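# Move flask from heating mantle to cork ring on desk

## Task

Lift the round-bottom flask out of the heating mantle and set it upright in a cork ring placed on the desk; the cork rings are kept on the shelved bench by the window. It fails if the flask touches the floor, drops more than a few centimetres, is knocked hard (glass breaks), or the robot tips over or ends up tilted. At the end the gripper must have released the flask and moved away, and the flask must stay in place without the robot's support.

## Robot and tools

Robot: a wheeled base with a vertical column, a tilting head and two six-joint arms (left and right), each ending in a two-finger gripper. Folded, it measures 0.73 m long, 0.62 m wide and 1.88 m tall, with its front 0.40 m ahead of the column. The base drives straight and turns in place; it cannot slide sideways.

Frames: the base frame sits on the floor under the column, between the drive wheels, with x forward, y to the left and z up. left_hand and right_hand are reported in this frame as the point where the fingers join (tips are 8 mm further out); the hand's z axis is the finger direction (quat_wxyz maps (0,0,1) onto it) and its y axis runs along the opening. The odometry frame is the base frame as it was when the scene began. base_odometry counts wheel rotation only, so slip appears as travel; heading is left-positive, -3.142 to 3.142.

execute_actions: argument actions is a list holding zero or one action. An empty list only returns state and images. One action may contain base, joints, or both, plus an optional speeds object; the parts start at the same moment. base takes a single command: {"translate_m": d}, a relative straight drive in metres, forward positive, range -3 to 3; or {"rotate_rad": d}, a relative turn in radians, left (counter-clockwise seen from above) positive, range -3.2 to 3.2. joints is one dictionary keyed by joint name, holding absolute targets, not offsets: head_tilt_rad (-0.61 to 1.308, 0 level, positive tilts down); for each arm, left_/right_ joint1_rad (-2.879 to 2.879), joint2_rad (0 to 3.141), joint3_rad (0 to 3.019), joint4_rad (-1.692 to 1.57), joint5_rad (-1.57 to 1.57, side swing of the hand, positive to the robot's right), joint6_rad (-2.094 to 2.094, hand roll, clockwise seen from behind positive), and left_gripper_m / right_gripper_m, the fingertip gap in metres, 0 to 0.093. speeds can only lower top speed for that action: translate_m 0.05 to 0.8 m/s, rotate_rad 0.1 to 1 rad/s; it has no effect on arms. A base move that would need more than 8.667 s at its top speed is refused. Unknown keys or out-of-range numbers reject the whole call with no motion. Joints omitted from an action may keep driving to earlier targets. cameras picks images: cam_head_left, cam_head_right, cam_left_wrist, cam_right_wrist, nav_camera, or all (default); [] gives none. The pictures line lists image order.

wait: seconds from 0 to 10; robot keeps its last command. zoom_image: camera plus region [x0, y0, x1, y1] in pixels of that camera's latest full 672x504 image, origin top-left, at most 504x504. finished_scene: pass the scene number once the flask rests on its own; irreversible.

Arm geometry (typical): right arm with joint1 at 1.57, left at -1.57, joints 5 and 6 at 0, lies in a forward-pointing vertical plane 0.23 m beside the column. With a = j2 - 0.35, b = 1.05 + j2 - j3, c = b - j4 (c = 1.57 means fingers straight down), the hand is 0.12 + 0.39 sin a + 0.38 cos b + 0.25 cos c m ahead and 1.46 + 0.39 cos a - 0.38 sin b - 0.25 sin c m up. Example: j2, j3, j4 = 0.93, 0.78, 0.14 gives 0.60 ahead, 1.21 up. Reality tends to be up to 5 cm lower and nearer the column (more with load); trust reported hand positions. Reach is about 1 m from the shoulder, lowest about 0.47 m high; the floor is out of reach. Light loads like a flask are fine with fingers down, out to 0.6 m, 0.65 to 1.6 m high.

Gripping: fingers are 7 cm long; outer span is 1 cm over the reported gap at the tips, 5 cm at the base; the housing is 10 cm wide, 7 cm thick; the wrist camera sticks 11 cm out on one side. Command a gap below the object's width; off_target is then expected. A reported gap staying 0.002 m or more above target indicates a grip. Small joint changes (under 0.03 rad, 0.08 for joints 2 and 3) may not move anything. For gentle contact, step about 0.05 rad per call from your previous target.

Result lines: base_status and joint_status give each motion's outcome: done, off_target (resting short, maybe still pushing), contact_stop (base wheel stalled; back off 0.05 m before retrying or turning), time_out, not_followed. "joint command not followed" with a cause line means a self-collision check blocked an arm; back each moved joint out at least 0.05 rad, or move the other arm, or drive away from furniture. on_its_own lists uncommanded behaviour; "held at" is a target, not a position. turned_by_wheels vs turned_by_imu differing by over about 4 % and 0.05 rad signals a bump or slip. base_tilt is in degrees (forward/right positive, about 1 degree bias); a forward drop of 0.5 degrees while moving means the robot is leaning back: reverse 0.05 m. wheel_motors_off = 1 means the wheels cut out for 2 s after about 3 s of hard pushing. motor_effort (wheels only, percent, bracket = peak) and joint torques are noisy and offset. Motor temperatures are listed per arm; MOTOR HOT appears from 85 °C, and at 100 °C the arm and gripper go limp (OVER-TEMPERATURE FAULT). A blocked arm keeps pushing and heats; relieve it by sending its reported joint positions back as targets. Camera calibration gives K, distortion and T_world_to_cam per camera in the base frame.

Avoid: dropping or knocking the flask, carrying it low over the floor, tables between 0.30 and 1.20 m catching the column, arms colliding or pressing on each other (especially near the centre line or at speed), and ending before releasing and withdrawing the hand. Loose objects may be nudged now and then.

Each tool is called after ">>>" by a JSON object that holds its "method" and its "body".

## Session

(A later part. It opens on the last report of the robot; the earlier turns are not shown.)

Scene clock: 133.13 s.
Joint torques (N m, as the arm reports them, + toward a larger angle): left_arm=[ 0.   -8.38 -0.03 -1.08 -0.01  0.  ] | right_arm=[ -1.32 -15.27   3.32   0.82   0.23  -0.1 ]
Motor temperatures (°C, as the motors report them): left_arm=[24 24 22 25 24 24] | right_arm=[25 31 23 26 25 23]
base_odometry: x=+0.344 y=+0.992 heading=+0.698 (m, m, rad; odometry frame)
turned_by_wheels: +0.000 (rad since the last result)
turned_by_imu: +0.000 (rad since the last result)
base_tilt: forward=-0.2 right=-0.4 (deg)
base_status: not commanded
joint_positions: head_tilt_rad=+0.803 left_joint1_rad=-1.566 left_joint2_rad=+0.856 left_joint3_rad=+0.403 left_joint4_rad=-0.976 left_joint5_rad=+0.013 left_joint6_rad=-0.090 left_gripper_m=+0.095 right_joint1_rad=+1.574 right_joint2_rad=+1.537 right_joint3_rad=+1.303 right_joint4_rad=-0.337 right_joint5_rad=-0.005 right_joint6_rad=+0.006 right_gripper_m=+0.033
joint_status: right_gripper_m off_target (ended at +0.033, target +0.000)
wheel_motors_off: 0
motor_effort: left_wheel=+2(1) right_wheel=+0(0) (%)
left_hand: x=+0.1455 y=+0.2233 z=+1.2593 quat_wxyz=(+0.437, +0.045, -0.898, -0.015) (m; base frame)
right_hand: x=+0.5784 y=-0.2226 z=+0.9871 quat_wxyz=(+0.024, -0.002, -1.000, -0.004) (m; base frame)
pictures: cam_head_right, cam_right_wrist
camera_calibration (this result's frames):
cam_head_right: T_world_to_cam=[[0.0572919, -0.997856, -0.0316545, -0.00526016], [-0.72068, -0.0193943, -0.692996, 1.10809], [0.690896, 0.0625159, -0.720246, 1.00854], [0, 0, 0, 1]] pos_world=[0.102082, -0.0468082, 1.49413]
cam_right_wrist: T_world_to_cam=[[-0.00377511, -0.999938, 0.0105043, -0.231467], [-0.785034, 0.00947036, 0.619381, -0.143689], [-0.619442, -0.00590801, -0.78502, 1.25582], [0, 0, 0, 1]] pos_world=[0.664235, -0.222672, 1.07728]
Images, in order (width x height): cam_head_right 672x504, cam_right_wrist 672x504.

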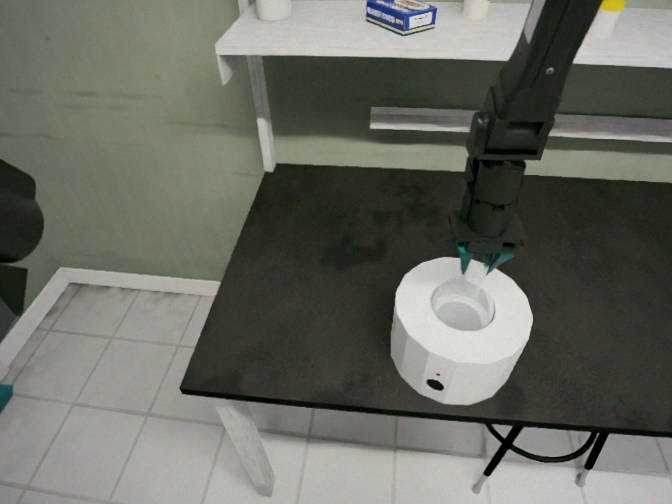

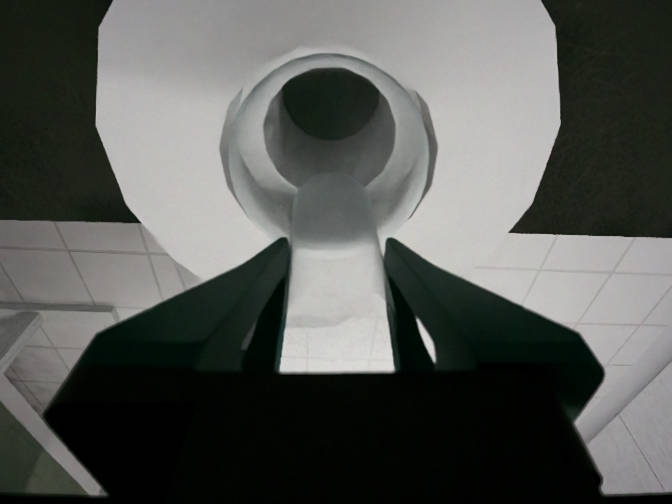

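>>> {"method": "execute_actions", "body": {"actions": [{"joints":{"right_joint2_rad":1.4,"right_joint3_rad":1.23,"right_joint4_rad":-0.4}}], "cameras": []}}

>>> {"method": "execute_actions", "body": {"actions": [{"joints":{"right_joint2_rad":1.2,"right_joint3_rad":1.15,"right_joint4_rad":-0.52}}], "cameras": ["cam_head_right"]}}

>>> {"method": "execute_actions", "body": {"actions": [{"joints":{"right_joint2_rad":1.03,"right_joint3_rad":1.145,"right_joint4_rad":-0.686,"head_tilt_rad":0.6}}], "cameras": ["cam_head_right"]}}

>>> {"method": "execute_actions", "body": {"actions": [{"base":{"translate_m":-1.305}}], "cameras": []}}

>>> {"method": "execute_actions", "body": {"actions": [{"base":{"rotate_rad":1.505}}], "cameras": ["cam_head_right","cam_head_left"]}}

Scene clock: 139.60 s.
Joint torques (N m, as the arm reports them, + toward a larger angle): left_arm=[ 0.13 -8.26 -0.14 -1.13 -0.03 -0.06] | right_arm=[ -1.29 -16.9    2.61   0.07   0.12  -0.11]
Motor temperatures (°C, as the motors report them): left_arm=[24 24 22 25 24 24] | right_arm=[25 31 23 26 25 23]
base_odometry: x=+0.344 y=+0.992 heading=+0.698 (m, m, rad; odometry frame)
turned_by_wheels: +0.000 (rad since the last result)
turned_by_imu: -0.001 (rad since the last result)
base_tilt: forward=-0.2 right=-0.4 (deg)
base_status: not commanded
joint_positions: head_tilt_rad=+0.803 left_joint1_rad=-1.566 left_joint2_rad=+0.856 left_joint3_rad=+0.403 left_joint4_rad=-0.976 left_joint5_rad=+0.013 left_joint6_rad=-0.090 left_gripper_m=+0.095 right_joint1_rad=+1.574 right_joint2_rad=+1.414 right_joint3_rad=+1.237 right_joint4_rad=-0.388 right_joint5_rad=-0.002 right_joint6_rad=+0.006 right_gripper_m=+0.033
joint_status: all done
wheel_motors_off: 0
motor_effort: left_wheel=-1(2) right_wheel=+0(1) (%)
left_hand: x=+0.1455 y=+0.2233 z=+1.2593 quat_wxyz=(+0.437, +0.045, -0.898, -0.015) (m; base frame)
right_hand: x=+0.5805 y=-0.2232 z=+1.0367 quat_wxyz=(+0.021, -0.002, -1.000, -0.002) (m; base frame)
pictures: none
No camera images: the call's "cameras" was empty. Leave "cameras" out to get every camera's image.

Scene clock: 141.07 s.
Joint torques (N m, as the arm reports them, + toward a larger angle): left_arm=[-0.35 -8.01 -0.15 -1.11 -0.05  0.01] | right_arm=[ -1.3  -15.09   5.03   0.73   0.13  -0.1 ]
Motor temperatures (°C, as the motors report them): left_arm=[24 24 22 25 24 24] | right_arm=[25 31 23 26 25 23]
base_odometry: x=+0.344 y=+0.992 heading=+0.698 (m, m, rad; odometry frame)
turned_by_wheels: +0.000 (rad since the last result)
turned_by_imu: +0.000 (rad since the last result)
base_tilt: forward=-0.2 right=-0.4 (deg)
base_status: not commanded
joint_positions: head_tilt_rad=+0.803 left_joint1_rad=-1.566 left_joint2_rad=+0.856 left_joint3_rad=+0.403 left_joint4_rad=-0.976 left_joint5_rad=+0.013 left_joint6_rad=-0.090 left_gripper_m=+0.095 right_joint1_rad=+1.574 right_joint2_rad=+1.200 right_joint3_rad=+1.136 right_joint4_rad=-0.524 right_joint5_rad=-0.002 right_joint6_rad=+0.006 right_gripper_m=+0.033
joint_status: all done
wheel_motors_off: 0
motor_effort: left_wheel=+0(0) right_wheel=+0(1) (%)
left_hand: x=+0.1455 y=+0.2233 z=+1.2593 quat_wxyz=(+0.437, +0.045, -0.898, -0.015) (m; base frame)
right_hand: x=+0.5677 y=-0.2234 z=+1.1212 quat_wxyz=(+0.032, -0.002, -0.999, -0.002) (m; base frame)
pictures: cam_head_right
camera_calibration (this result's frames):
cam_head_right: T_world_to_cam=[[0.057292, -0.997856, -0.0316545, -0.00526017], [-0.72068, -0.0193943, -0.692996, 1.10809], [0.690896, 0.0625159, -0.720246, 1.00854], [0, 0, 0, 1]] pos_world=[0.102082, -0.0468082, 1.49413]
Images, in order (width x height): cam_head_right 672x504.

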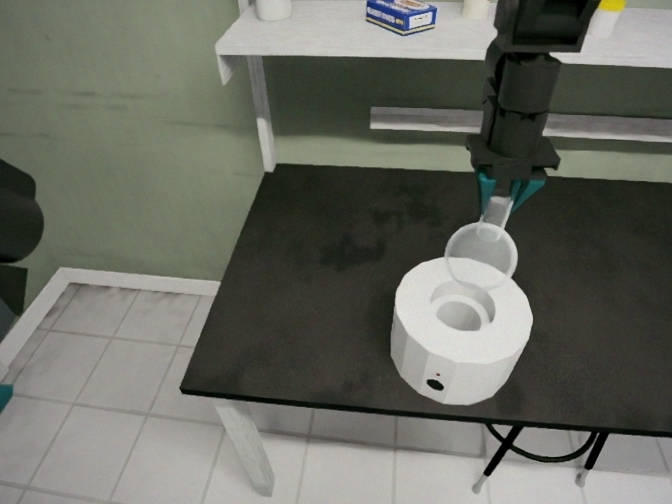

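Scene clock: 142.30 s.
Joint torques (N m, as the arm reports them, + toward a larger angle): left_arm=[ 0.27 -8.11 -0.11 -1.13 -0.04 -0.04] | right_arm=[ -1.17 -14.56   5.89   0.25   0.13  -0.1 ]
Motor temperatures (°C, as the motors report them): left_arm=[24 24 22 25 24 24] | right_arm=[25 31 23 26 25 23]
base_odometry: x=+0.344 y=+0.992 heading=+0.698 (m, m, rad; odometry frame)
turned_by_wheels: +0.000 (rad since the last result)
turned_by_imu: +0.000 (rad since the last result)
base_tilt: forward=-0.2 right=-0.3 (deg)
base_status: not commanded
joint_positions: head_tilt_rad=+0.618 left_joint1_rad=-1.566 left_joint2_rad=+0.856 left_joint3_rad=+0.403 left_joint4_rad=-0.976 left_joint5_rad=+0.013 left_joint6_rad=-0.090 left_gripper_m=+0.095 right_joint1_rad=+1.574 right_joint2_rad=+1.030 right_joint3_rad=+1.136 right_joint4_rad=-0.678 right_joint5_rad=-0.002 right_joint6_rad=+0.006 right_gripper_m=+0.033
joint_status: all done
wheel_motors_off: 0
motor_effort: left_wheel=+0(2) right_wheel=+0(1) (%)
left_hand: x=+0.1455 y=+0.2233 z=+1.2593 quat_wxyz=(+0.437, +0.045, -0.898, -0.015) (m; base frame)
right_hand: x=+0.5803 y=-0.2236 z=+1.2005 quat_wxyz=(+0.024, -0.002, -1.000, -0.002) (m; base frame)
pictures: cam_head_right
camera_calibration (this result's frames):
cam_head_right: T_world_to_cam=[[0.0621474, -0.997856, -0.0205446, -0.0226122], [-0.580501, -0.0193943, -0.814029, 1.28747], [0.811885, 0.0625159, -0.580461, 0.787224], [0, 0, 0, 1]] pos_world=[0.109648, -0.0468082, 1.50453]
Images, in order (width x height): cam_head_right 672x504.

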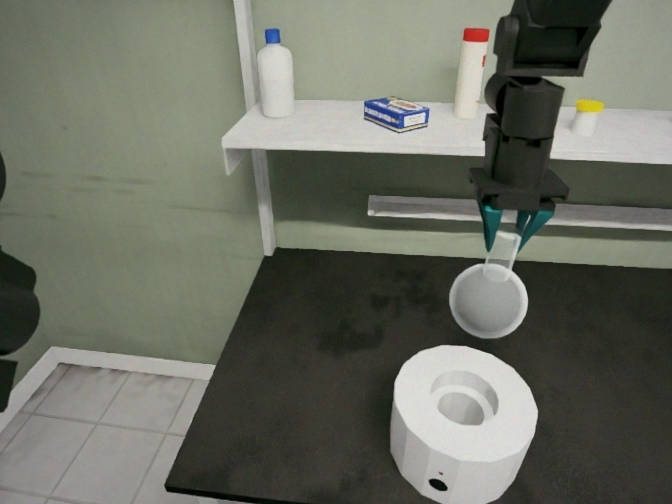

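Scene clock: 146.03 s.
Joint torques (N m, as the arm reports them, + toward a larger angle): left_arm=[-0.09 -8.05 -0.22 -1.19 -0.05 -0.01] | right_arm=[ -1.26 -14.65   5.8    0.33   0.1   -0.11]
Motor temperatures (°C, as the motors report them): left_arm=[24 24 22 25 24 24] | right_arm=[25 31 24 26 25 23]
base_odometry: x=-0.656 y=+0.153 heading=+0.699 (m, m, rad; odometry frame)
turned_by_wheels: +0.001 (rad since the last result)
turned_by_imu: +0.000 (rad since the last result)
base_tilt: forward=-0.2 right=-0.4 (deg)
base_status: done
joint_positions: head_tilt_rad=+0.617 left_joint1_rad=-1.566 left_joint2_rad=+0.856 left_joint3_rad=+0.405 left_joint4_rad=-0.976 left_joint5_rad=+0.013 left_joint6_rad=-0.090 left_gripper_m=+0.095 right_joint1_rad=+1.574 right_joint2_rad=+1.030 right_joint3_rad=+1.136 right_joint4_rad=-0.681 right_joint5_rad=-0.002 right_joint6_rad=+0.006 right_gripper_m=+0.033
joint_status: not commanded
wheel_motors_off: 0
motor_effort: left_wheel=+1(34) right_wheel=-1(33) (%)
left_hand: x=+0.1465 y=+0.2233 z=+1.2590 quat_wxyz=(+0.436, +0.045, -0.899, -0.015) (m; base frame)
right_hand: x=+0.5797 y=-0.2237 z=+1.2005 quat_wxyz=(+0.025, -0.002, -1.000, -0.002) (m; base frame)
pictures: none
No camera images: the call's "cameras" was empty. Leave "cameras" out to get every camera's image.

Scene clock: 148.90 s.
Joint torques (N m, as the arm reports them, + toward a larger angle): left_arm=[ 0.2  -8.04 -0.1  -1.12 -0.05 -0.01] | right_arm=[ -1.22 -14.64   5.85   0.35   0.03  -0.1 ]
Motor temperatures (°C, as the motors report them): left_arm=[24 24 22 25 24 24] | right_arm=[25 31 24 26 25 23]
base_odometry: x=-0.656 y=+0.153 heading=+2.204 (m, m, rad; odometry frame)
turned_by_wheels: +1.504 (rad since the last result)
turned_by_imu: +1.485 (rad since the last result)
base_tilt: forward=-0.2 right=-0.4 (deg)
base_status: done
joint_positions: head_tilt_rad=+0.617 left_joint1_rad=-1.566 left_joint2_rad=+0.856 left_joint3_rad=+0.405 left_joint4_rad=-0.976 left_joint5_rad=+0.013 left_joint6_rad=-0.090 left_gripper_m=+0.095 right_joint1_rad=+1.573 right_joint2_rad=+1.030 right_joint3_rad=+1.136 right_joint4_rad=-0.681 right_joint5_rad=+0.000 right_joint6_rad=+0.006 right_gripper_m=+0.033
joint_status: not commanded
wheel_motors_off: 0
motor_effort: left_wheel=-4(38) right_wheel=+2(56) (%)
left_hand: x=+0.1465 y=+0.2233 z=+1.2590 quat_wxyz=(+0.436, +0.045, -0.899, -0.015) (m; base frame)
right_hand: x=+0.5797 y=-0.2242 z=+1.2005 quat_wxyz=(+0.025, -0.002, -1.000, -0.001) (m; base frame)
pictures: cam_head_left, cam_head_right
camera_calibration (this result's frames):
cam_head_left: T_world_to_cam=[[0.0611475, -0.998126, 0.00218004, 0.0228707], [-0.563942, -0.0363503, -0.825014, 1.29897], [0.823548, 0.0492181, -0.565108, 0.758019], [0, 0, 0, 1]] pos_world=[0.106881, 0.0327375, 1.49998]
cam_head_right: T_world_to_cam=[[0.062161, -0.997856, -0.0205033, -0.0226765], [-0.579959, -0.0193943, -0.814415, 1.28804], [0.81227, 0.0625159, -0.579921, 0.786373], [0, 0, 0, 1]] pos_world=[0.109671, -0.0468082, 1.50457]
Images, in order (width x height): cam_head_left 672x504, cam_head_right 672x504.

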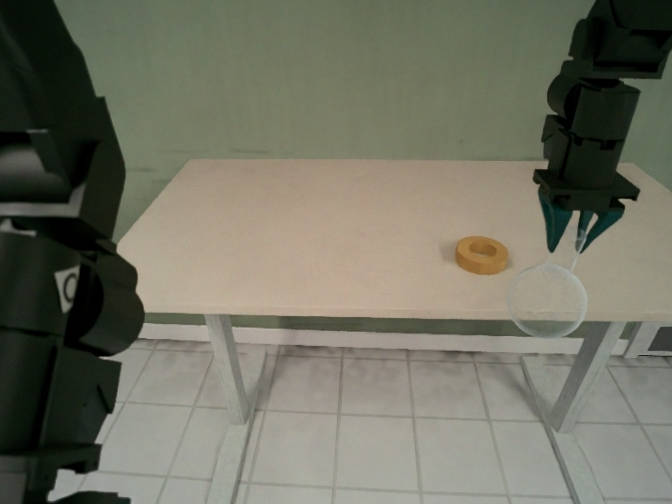

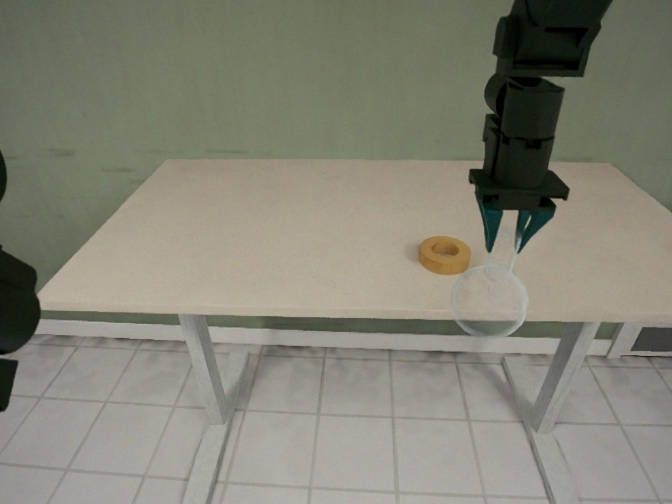

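>>> {"method": "execute_actions", "body": {"actions": [{"base":{"translate_m":0.32},"joints":{"head_tilt_rad":0.8}}], "cameras": []}}

>>> {"method": "execute_actions", "body": {"actions": [{"joints":{"right_joint2_rad":1.15,"right_joint4_rad":-0.57}}], "cameras": ["cam_head_right","cam_right_wrist"]}}

Scene clock: 154.50 s.
Joint torques (N m, as the arm reports them, + toward a larger angle): left_arm=[-0.15 -8.16 -0.42 -0.99 -0.04 -0.02] | right_arm=[ -1.25 -14.7    5.8    0.32   0.03  -0.1 ]
Motor temperatures (°C, as the motors report them): left_arm=[24 24 22 25 24 24] | right_arm=[25 31 24 26 25 23]
base_odometry: x=-0.845 y=+0.411 heading=+2.205 (m, m, rad; odometry frame)
turned_by_wheels: +0.001 (rad since the last result)
turned_by_imu: +0.000 (rad since the last result)
base_tilt: forward=-0.2 right=-0.4 (deg)
base_status: done
joint_positions: head_tilt_rad=+0.803 left_joint1_rad=-1.566 left_joint2_rad=+0.856 left_joint3_rad=+0.409 left_joint4_rad=-0.976 left_joint5_rad=+0.013 left_joint6_rad=-0.090 left_gripper_m=+0.095 right_joint1_rad=+1.573 right_joint2_rad=+1.030 right_joint3_rad=+1.137 right_joint4_rad=-0.681 right_joint5_rad=+0.000 right_joint6_rad=+0.006 right_gripper_m=+0.033
joint_status: all done
wheel_motors_off: 0
motor_effort: left_wheel=+1(53) right_wheel=-1(61) (%)
left_hand: x=+0.1486 y=+0.2233 z=+1.2584 quat_wxyz=(+0.434, +0.045, -0.900, -0.015) (m; base frame)
right_hand: x=+0.5799 y=-0.2242 z=+1.2007 quat_wxyz=(+0.025, -0.002, -1.000, -0.001) (m; base frame)
pictures: none
No camera images: the call's "cameras" was empty. Leave "cameras" out to get every camera's image.

Scene clock: 155.67 s.
Joint torques (N m, as the arm reports them, + toward a larger angle): left_arm=[-0.13 -8.45 -0.46 -1.01 -0.05 -0.03] | right_arm=[ -1.29 -15.84   4.86   0.75   0.03  -0.1 ]
Motor temperatures (°C, as the motors report them): left_arm=[24 24 22 25 24 24] | right_arm=[25 31 24 26 25 23]
base_odometry: x=-0.845 y=+0.411 heading=+2.205 (m, m, rad; odometry frame)
turned_by_wheels: +0.000 (rad since the last result)
turned_by_imu: +0.000 (rad since the last result)
base_tilt: forward=-0.2 right=-0.4 (deg)
base_status: not commanded
joint_positions: head_tilt_rad=+0.803 left_joint1_rad=-1.566 left_joint2_rad=+0.856 left_joint3_rad=+0.409 left_joint4_rad=-0.976 left_joint5_rad=+0.013 left_joint6_rad=-0.090 left_gripper_m=+0.095 right_joint1_rad=+1.573 right_joint2_rad=+1.161 right_joint3_rad=+1.137 right_joint4_rad=-0.575 right_joint5_rad=+0.000 right_joint6_rad=+0.006 right_gripper_m=+0.033
joint_status: all done
wheel_motors_off: 0
motor_effort: left_wheel=+1(1) right_wheel=-1(1) (%)
left_hand: x=+0.1486 y=+0.2233 z=+1.2584 quat_wxyz=(+0.434, +0.045, -0.900, -0.015) (m; base frame)
right_hand: x=+0.5684 y=-0.2241 z=+1.1398 quat_wxyz=(+0.038, -0.002, -0.999, -0.001) (m; base frame)
pictures: cam_head_right, cam_right_wrist
camera_calibration (this result's frames):
cam_head_right: T_world_to_cam=[[0.0573123, -0.997856, -0.0316177, -0.00531789], [-0.720235, -0.0193943, -0.693459, 1.10878], [0.691359, 0.0625159, -0.719802, 1.00783], [0, 0, 0, 1]] pos_world=[0.102111, -0.0468082, 1.49417]
cam_right_wrist: T_world_to_cam=[[-0.00319689, -0.999862, 0.0163016, -0.241558], [-0.767492, 0.0129035, 0.640929, -0.279918], [-0.641051, -0.0104624, -0.767427, 1.36074], [0, 0, 0, 1]] pos_world=[0.656699, -0.223676, 1.22762]
Images, in order (width x height): cam_head_right 672x504, cam_right_wrist 672x504.

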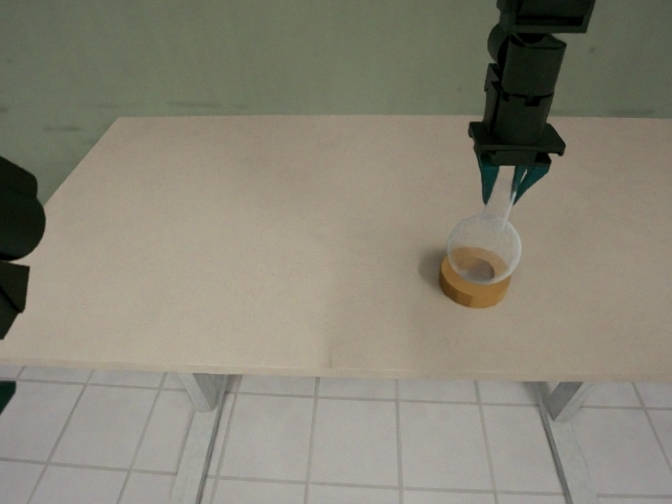

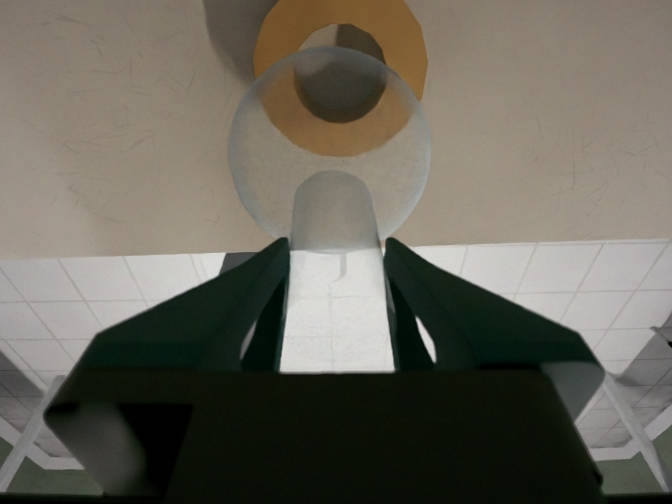

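>>> {"method": "execute_actions", "body": {"actions": [{"base":{"translate_m":0.02}}], "cameras": []}}

>>> {"method": "execute_actions", "body": {"actions": [{"joints":{"right_joint2_rad":1.21,"right_joint4_rad":-0.51}}], "cameras": ["cam_head_right","cam_right_wrist"]}}

Scene clock: 160.57 s.
Joint torques (N m, as the arm reports them, + toward a larger angle): left_arm=[ 0.43 -7.96 -0.26 -0.99 -0.02 -0.01] | right_arm=[ -1.3  -15.6    4.94   0.68   0.02  -0.11]
Motor temperatures (°C, as the motors report them): left_arm=[24 24 22 25 24 24] | right_arm=[25 31 24 26 25 23]
base_odometry: x=-0.857 y=+0.427 heading=+2.205 (m, m, rad; odometry frame)
turned_by_wheels: +0.000 (rad since the last result)
turned_by_imu: -0.001 (rad since the last result)
base_tilt: forward=-0.2 right=-0.4 (deg)
base_status: done
joint_positions: head_tilt_rad=+0.803 left_joint1_rad=-1.566 left_joint2_rad=+0.855 left_joint3_rad=+0.406 left_joint4_rad=-0.976 left_joint5_rad=+0.013 left_joint6_rad=-0.090 left_gripper_m=+0.095 right_joint1_rad=+1.573 right_joint2_rad=+1.161 right_joint3_rad=+1.137 right_joint4_rad=-0.573 right_joint5_rad=+0.000 right_joint6_rad=+0.006 right_gripper_m=+0.033
joint_status: not commanded
wheel_motors_off: 0
motor_effort: left_wheel=-1(33) right_wheel=+0(34) (%)
left_hand: x=+0.1470 y=+0.2233 z=+1.2589 quat_wxyz=(+0.435, +0.045, -0.899, -0.015) (m; base frame)
right_hand: x=+0.5689 y=-0.2241 z=+1.1398 quat_wxyz=(+0.037, -0.002, -0.999, -0.001) (m; base frame)
pictures: none
No camera images: the call's "cameras" was empty. Leave "cameras" out to get every camera's image.

Scene clock: 161.30 s.
Joint torques (N m, as the arm reports them, + toward a larger angle): left_arm=[-0.23 -8.45 -0.38 -1.07 -0.04  0.  ] | right_arm=[ -1.18 -14.14   4.65   0.83   0.03  -0.1 ]
Motor temperatures (°C, as the motors report them): left_arm=[24 24 22 25 24 24] | right_arm=[25 31 24 26 25 23]
base_odometry: x=-0.857 y=+0.427 heading=+2.205 (m, m, rad; odometry frame)
turned_by_wheels: +0.000 (rad since the last result)
turned_by_imu: +0.000 (rad since the last result)
base_tilt: forward=-0.2 right=-0.4 (deg)
base_status: not commanded
joint_positions: head_tilt_rad=+0.803 left_joint1_rad=-1.566 left_joint2_rad=+0.855 left_joint3_rad=+0.406 left_joint4_rad=-0.976 left_joint5_rad=+0.013 left_joint6_rad=-0.090 left_gripper_m=+0.095 right_joint1_rad=+1.573 right_joint2_rad=+1.197 right_joint3_rad=+1.137 right_joint4_rad=-0.516 right_joint5_rad=+0.000 right_joint6_rad=+0.006 right_gripper_m=+0.033
joint_status: all done
wheel_motors_off: 0
motor_effort: left_wheel=+0(0) right_wheel=+0(0) (%)
left_hand: x=+0.1470 y=+0.2233 z=+1.2589 quat_wxyz=(+0.435, +0.045, -0.899, -0.015) (m; base frame)
right_hand: x=+0.5711 y=-0.2241 z=+1.1228 quat_wxyz=(+0.026, -0.002, -1.000, -0.001) (m; base frame)
pictures: cam_head_right, cam_right_wrist
camera_calibration (this result's frames):
cam_head_right: T_world_to_cam=[[0.0573037, -0.997856, -0.0316333, -0.00529345], [-0.720423, -0.0193943, -0.693263, 1.10849], [0.691163, 0.0625159, -0.71999, 1.00813], [0, 0, 0, 1]] pos_world=[0.102099, -0.0468082, 1.49415]
cam_right_wrist: T_world_to_cam=[[-0.00362096, -0.999862, 0.0161935, -0.240865], [-0.781959, 0.0129249, 0.623196, -0.238689], [-0.62332, -0.010406, -0.781898, 1.35551], [0, 0, 0, 1]] pos_world=[0.657396, -0.223641, 1.21252]
Images, in order (width x height): cam_head_right 672x504, cam_right_wrist 672x504.

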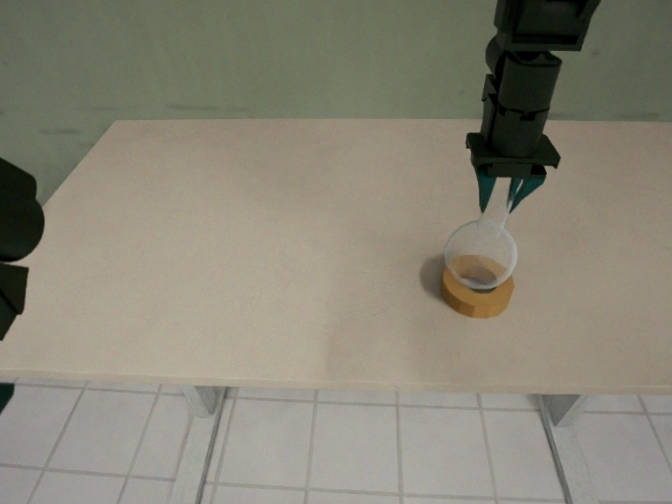

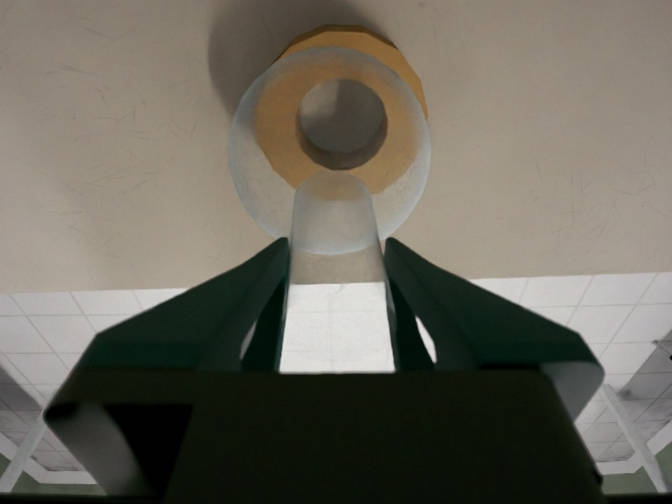

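>>> {"method": "execute_actions", "body": {"actions": [{"base":{"rotate_rad":-0.01},"joints":{"right_joint2_rad":1.24,"right_joint4_rad":-0.48}}], "cameras": []}}

>>> {"method": "execute_actions", "body": {"actions": [{"joints":{"right_gripper_m":0.09}}], "cameras": []}}

>>> {"method": "execute_actions", "body": {"actions": [{"joints":{"right_joint2_rad":1.0,"right_joint4_rad":-0.7}}], "cameras": []}}

>>> {"method": "execute_actions", "body": {"actions": [{"base":{"translate_m":-0.3}}], "cameras": ["cam_head_right"]}}

Scene clock: 169.53 s.
Joint torques (N m, as the arm reports them, + toward a larger angle): left_arm=[-0.38 -8.18 -0.17 -1.05 -0.03  0.  ] | right_arm=[ -0.99 -13.75   4.51   0.99   0.01  -0.09]
Motor temperatures (°C, as the motors report them): left_arm=[24 24 22 25 24 24] | right_arm=[25 31 24 26 25 23]
base_odometry: x=-0.857 y=+0.427 heading=+2.197 (m, m, rad; odometry frame)
turned_by_wheels: -0.008 (rad since the last result)
turned_by_imu: -0.009 (rad since the last result)
base_tilt: forward=-0.2 right=-0.4 (deg)
base_status: done
joint_positions: head_tilt_rad=+0.803 left_joint1_rad=-1.566 left_joint2_rad=+0.855 left_joint3_rad=+0.406 left_joint4_rad=-0.976 left_joint5_rad=+0.013 left_joint6_rad=-0.090 left_gripper_m=+0.095 right_joint1_rad=+1.571 right_joint2_rad=+1.218 right_joint3_rad=+1.137 right_joint4_rad=-0.488 right_joint5_rad=+0.001 right_joint6_rad=+0.006 right_gripper_m=+0.033
joint_status: all done
wheel_motors_off: 0
motor_effort: left_wheel=+1(41) right_wheel=-1(40) (%)
left_hand: x=+0.1472 y=+0.2233 z=+1.2588 quat_wxyz=(+0.435, +0.045, -0.899, -0.015) (m; base frame)
right_hand: x=+0.5709 y=-0.2256 z=+1.1130 quat_wxyz=(+0.023, -0.003, -1.000, +0.000) (m; base frame)
pictures: none
No camera images: the call's "cameras" was empty. Leave "cameras" out to get every camera's image.

Scene clock: 170.23 s.
Joint torques (N m, as the arm reports them, + toward a larger angle): left_arm=[-0.04 -8.21 -0.32 -1.05 -0.03 -0.01] | right_arm=[ -1.04 -13.46   4.57   0.99   0.01  -0.11]
Motor temperatures (°C, as the motors report them): left_arm=[24 24 22 25 24 24] | right_arm=[25 31 24 26 25 23]
base_odometry: x=-0.857 y=+0.427 heading=+2.197 (m, m, rad; odometry frame)
turned_by_wheels: +0.000 (rad since the last result)
turned_by_imu: +0.000 (rad since the last result)
base_tilt: forward=-0.2 right=-0.4 (deg)
base_status: not commanded
joint_positions: head_tilt_rad=+0.803 left_joint1_rad=-1.566 left_joint2_rad=+0.855 left_joint3_rad=+0.406 left_joint4_rad=-0.976 left_joint5_rad=+0.013 left_joint6_rad=-0.090 left_gripper_m=+0.095 right_joint1_rad=+1.571 right_joint2_rad=+1.218 right_joint3_rad=+1.137 right_joint4_rad=-0.488 right_joint5_rad=+0.001 right_joint6_rad=+0.006 right_gripper_m=+0.090
joint_status: all done
wheel_motors_off: 0
motor_effort: left_wheel=+1(1) right_wheel=-2(2) (%)
left_hand: x=+0.1472 y=+0.2233 z=+1.2588 quat_wxyz=(+0.435, +0.045, -0.899, -0.015) (m; base frame)
right_hand: x=+0.5709 y=-0.2256 z=+1.1130 quat_wxyz=(+0.023, -0.003, -1.000, +0.000) (m; base frame)
pictures: none
No camera images: the call's "cameras" was empty. Leave "cameras" out to get every camera's image.

Scene clock: 171.27 s.
Joint torques (N m, as the arm reports them, + toward a larger angle): left_arm=[ 0.08 -8.1  -0.29 -0.95 -0.05  0.  ] | right_arm=[ -1.09 -12.83   6.22   0.26   0.    -0.1 ]
Motor temperatures (°C, as the motors report them): left_arm=[24 24 22 25 24 24] | right_arm=[25 31 24 26 25 23]
base_odometry: x=-0.857 y=+0.427 heading=+2.197 (m, m, rad; odometry frame)
turned_by_wheels: +0.000 (rad since the last result)
turned_by_imu: +0.000 (rad since the last result)
base_tilt: forward=-0.2 right=-0.4 (deg)
base_status: not commanded
joint_positions: head_tilt_rad=+0.803 left_joint1_rad=-1.566 left_joint2_rad=+0.855 left_joint3_rad=+0.406 left_joint4_rad=-0.976 left_joint5_rad=+0.013 left_joint6_rad=-0.090 left_gripper_m=+0.095 right_joint1_rad=+1.571 right_joint2_rad=+0.977 right_joint3_rad=+1.137 right_joint4_rad=-0.691 right_joint5_rad=+0.001 right_joint6_rad=+0.006 right_gripper_m=+0.090
joint_status: all done
wheel_motors_off: 0
motor_effort: left_wheel=+4(2) right_wheel=-3(3) (%)
left_hand: x=+0.1472 y=+0.2233 z=+1.2588 quat_wxyz=(+0.435, +0.045, -0.899, -0.015) (m; base frame)
right_hand: x=+0.5906 y=-0.2256 z=+1.2252 quat_wxyz=(+0.003, -0.003, -1.000, +0.000) (m; base frame)
pictures: none
No camera images: the call's "cameras" was empty. Leave "cameras" out to get every camera's image.

Scene clock: 173.20 s.
Joint torques (N m, as the arm reports them, + toward a larger angle): left_arm=[-0.31 -8.06 -0.01 -1.   -0.03 -0.03] | right_arm=[ -0.86 -12.76   6.19   0.36   0.01  -0.1 ]
Motor temperatures (°C, as the motors report them): left_arm=[24 24 22 25 24 24] | right_arm=[25 31 24 26 25 23]
base_odometry: x=-0.681 y=+0.183 heading=+2.194 (m, m, rad; odometry frame)
turned_by_wheels: -0.002 (rad since the last result)
turned_by_imu: -0.003 (rad since the last result)
base_tilt: forward=-0.2 right=-0.4 (deg)
base_status: done
joint_positions: head_tilt_rad=+0.803 left_joint1_rad=-1.566 left_joint2_rad=+0.855 left_joint3_rad=+0.403 left_joint4_rad=-0.976 left_joint5_rad=+0.013 left_joint6_rad=-0.090 left_gripper_m=+0.095 right_joint1_rad=+1.571 right_joint2_rad=+0.977 right_joint3_rad=+1.137 right_joint4_rad=-0.694 right_joint5_rad=+0.001 right_joint6_rad=+0.006 right_gripper_m=+0.090
joint_status: not commanded
wheel_motors_off: 0
motor_effort: left_wheel=+0(48) right_wheel=+1(57) (%)
left_hand: x=+0.1456 y=+0.2233 z=+1.2593 quat_wxyz=(+0.437, +0.045, -0.898, -0.015) (m; base frame)
right_hand: x=+0.5898 y=-0.2256 z=+1.2250 quat_wxyz=(+0.005, -0.003, -1.000, +0.000) (m; base frame)
pictures: cam_head_right
camera_calibration (this result's frames):
cam_head_right: T_world_to_cam=[[0.057294, -0.997856, -0.0316508, -0.00526603], [-0.720635, -0.0193943, -0.693043, 1.10816], [0.690943, 0.0625159, -0.720201, 1.00847], [0, 0, 0, 1]] pos_world=[0.102085, -0.0468082, 1.49414]
Images, in order (width x height): cam_head_right 672x504.

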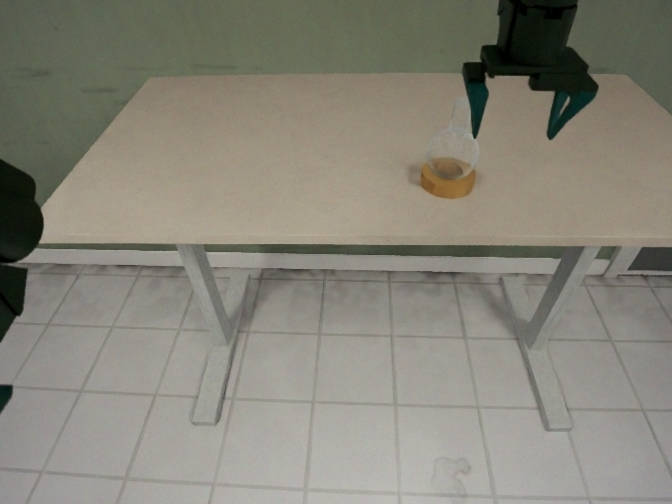

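>>> {"method": "finished_scene", "body": {"scene": 1}}

The scene is finished: the task was done.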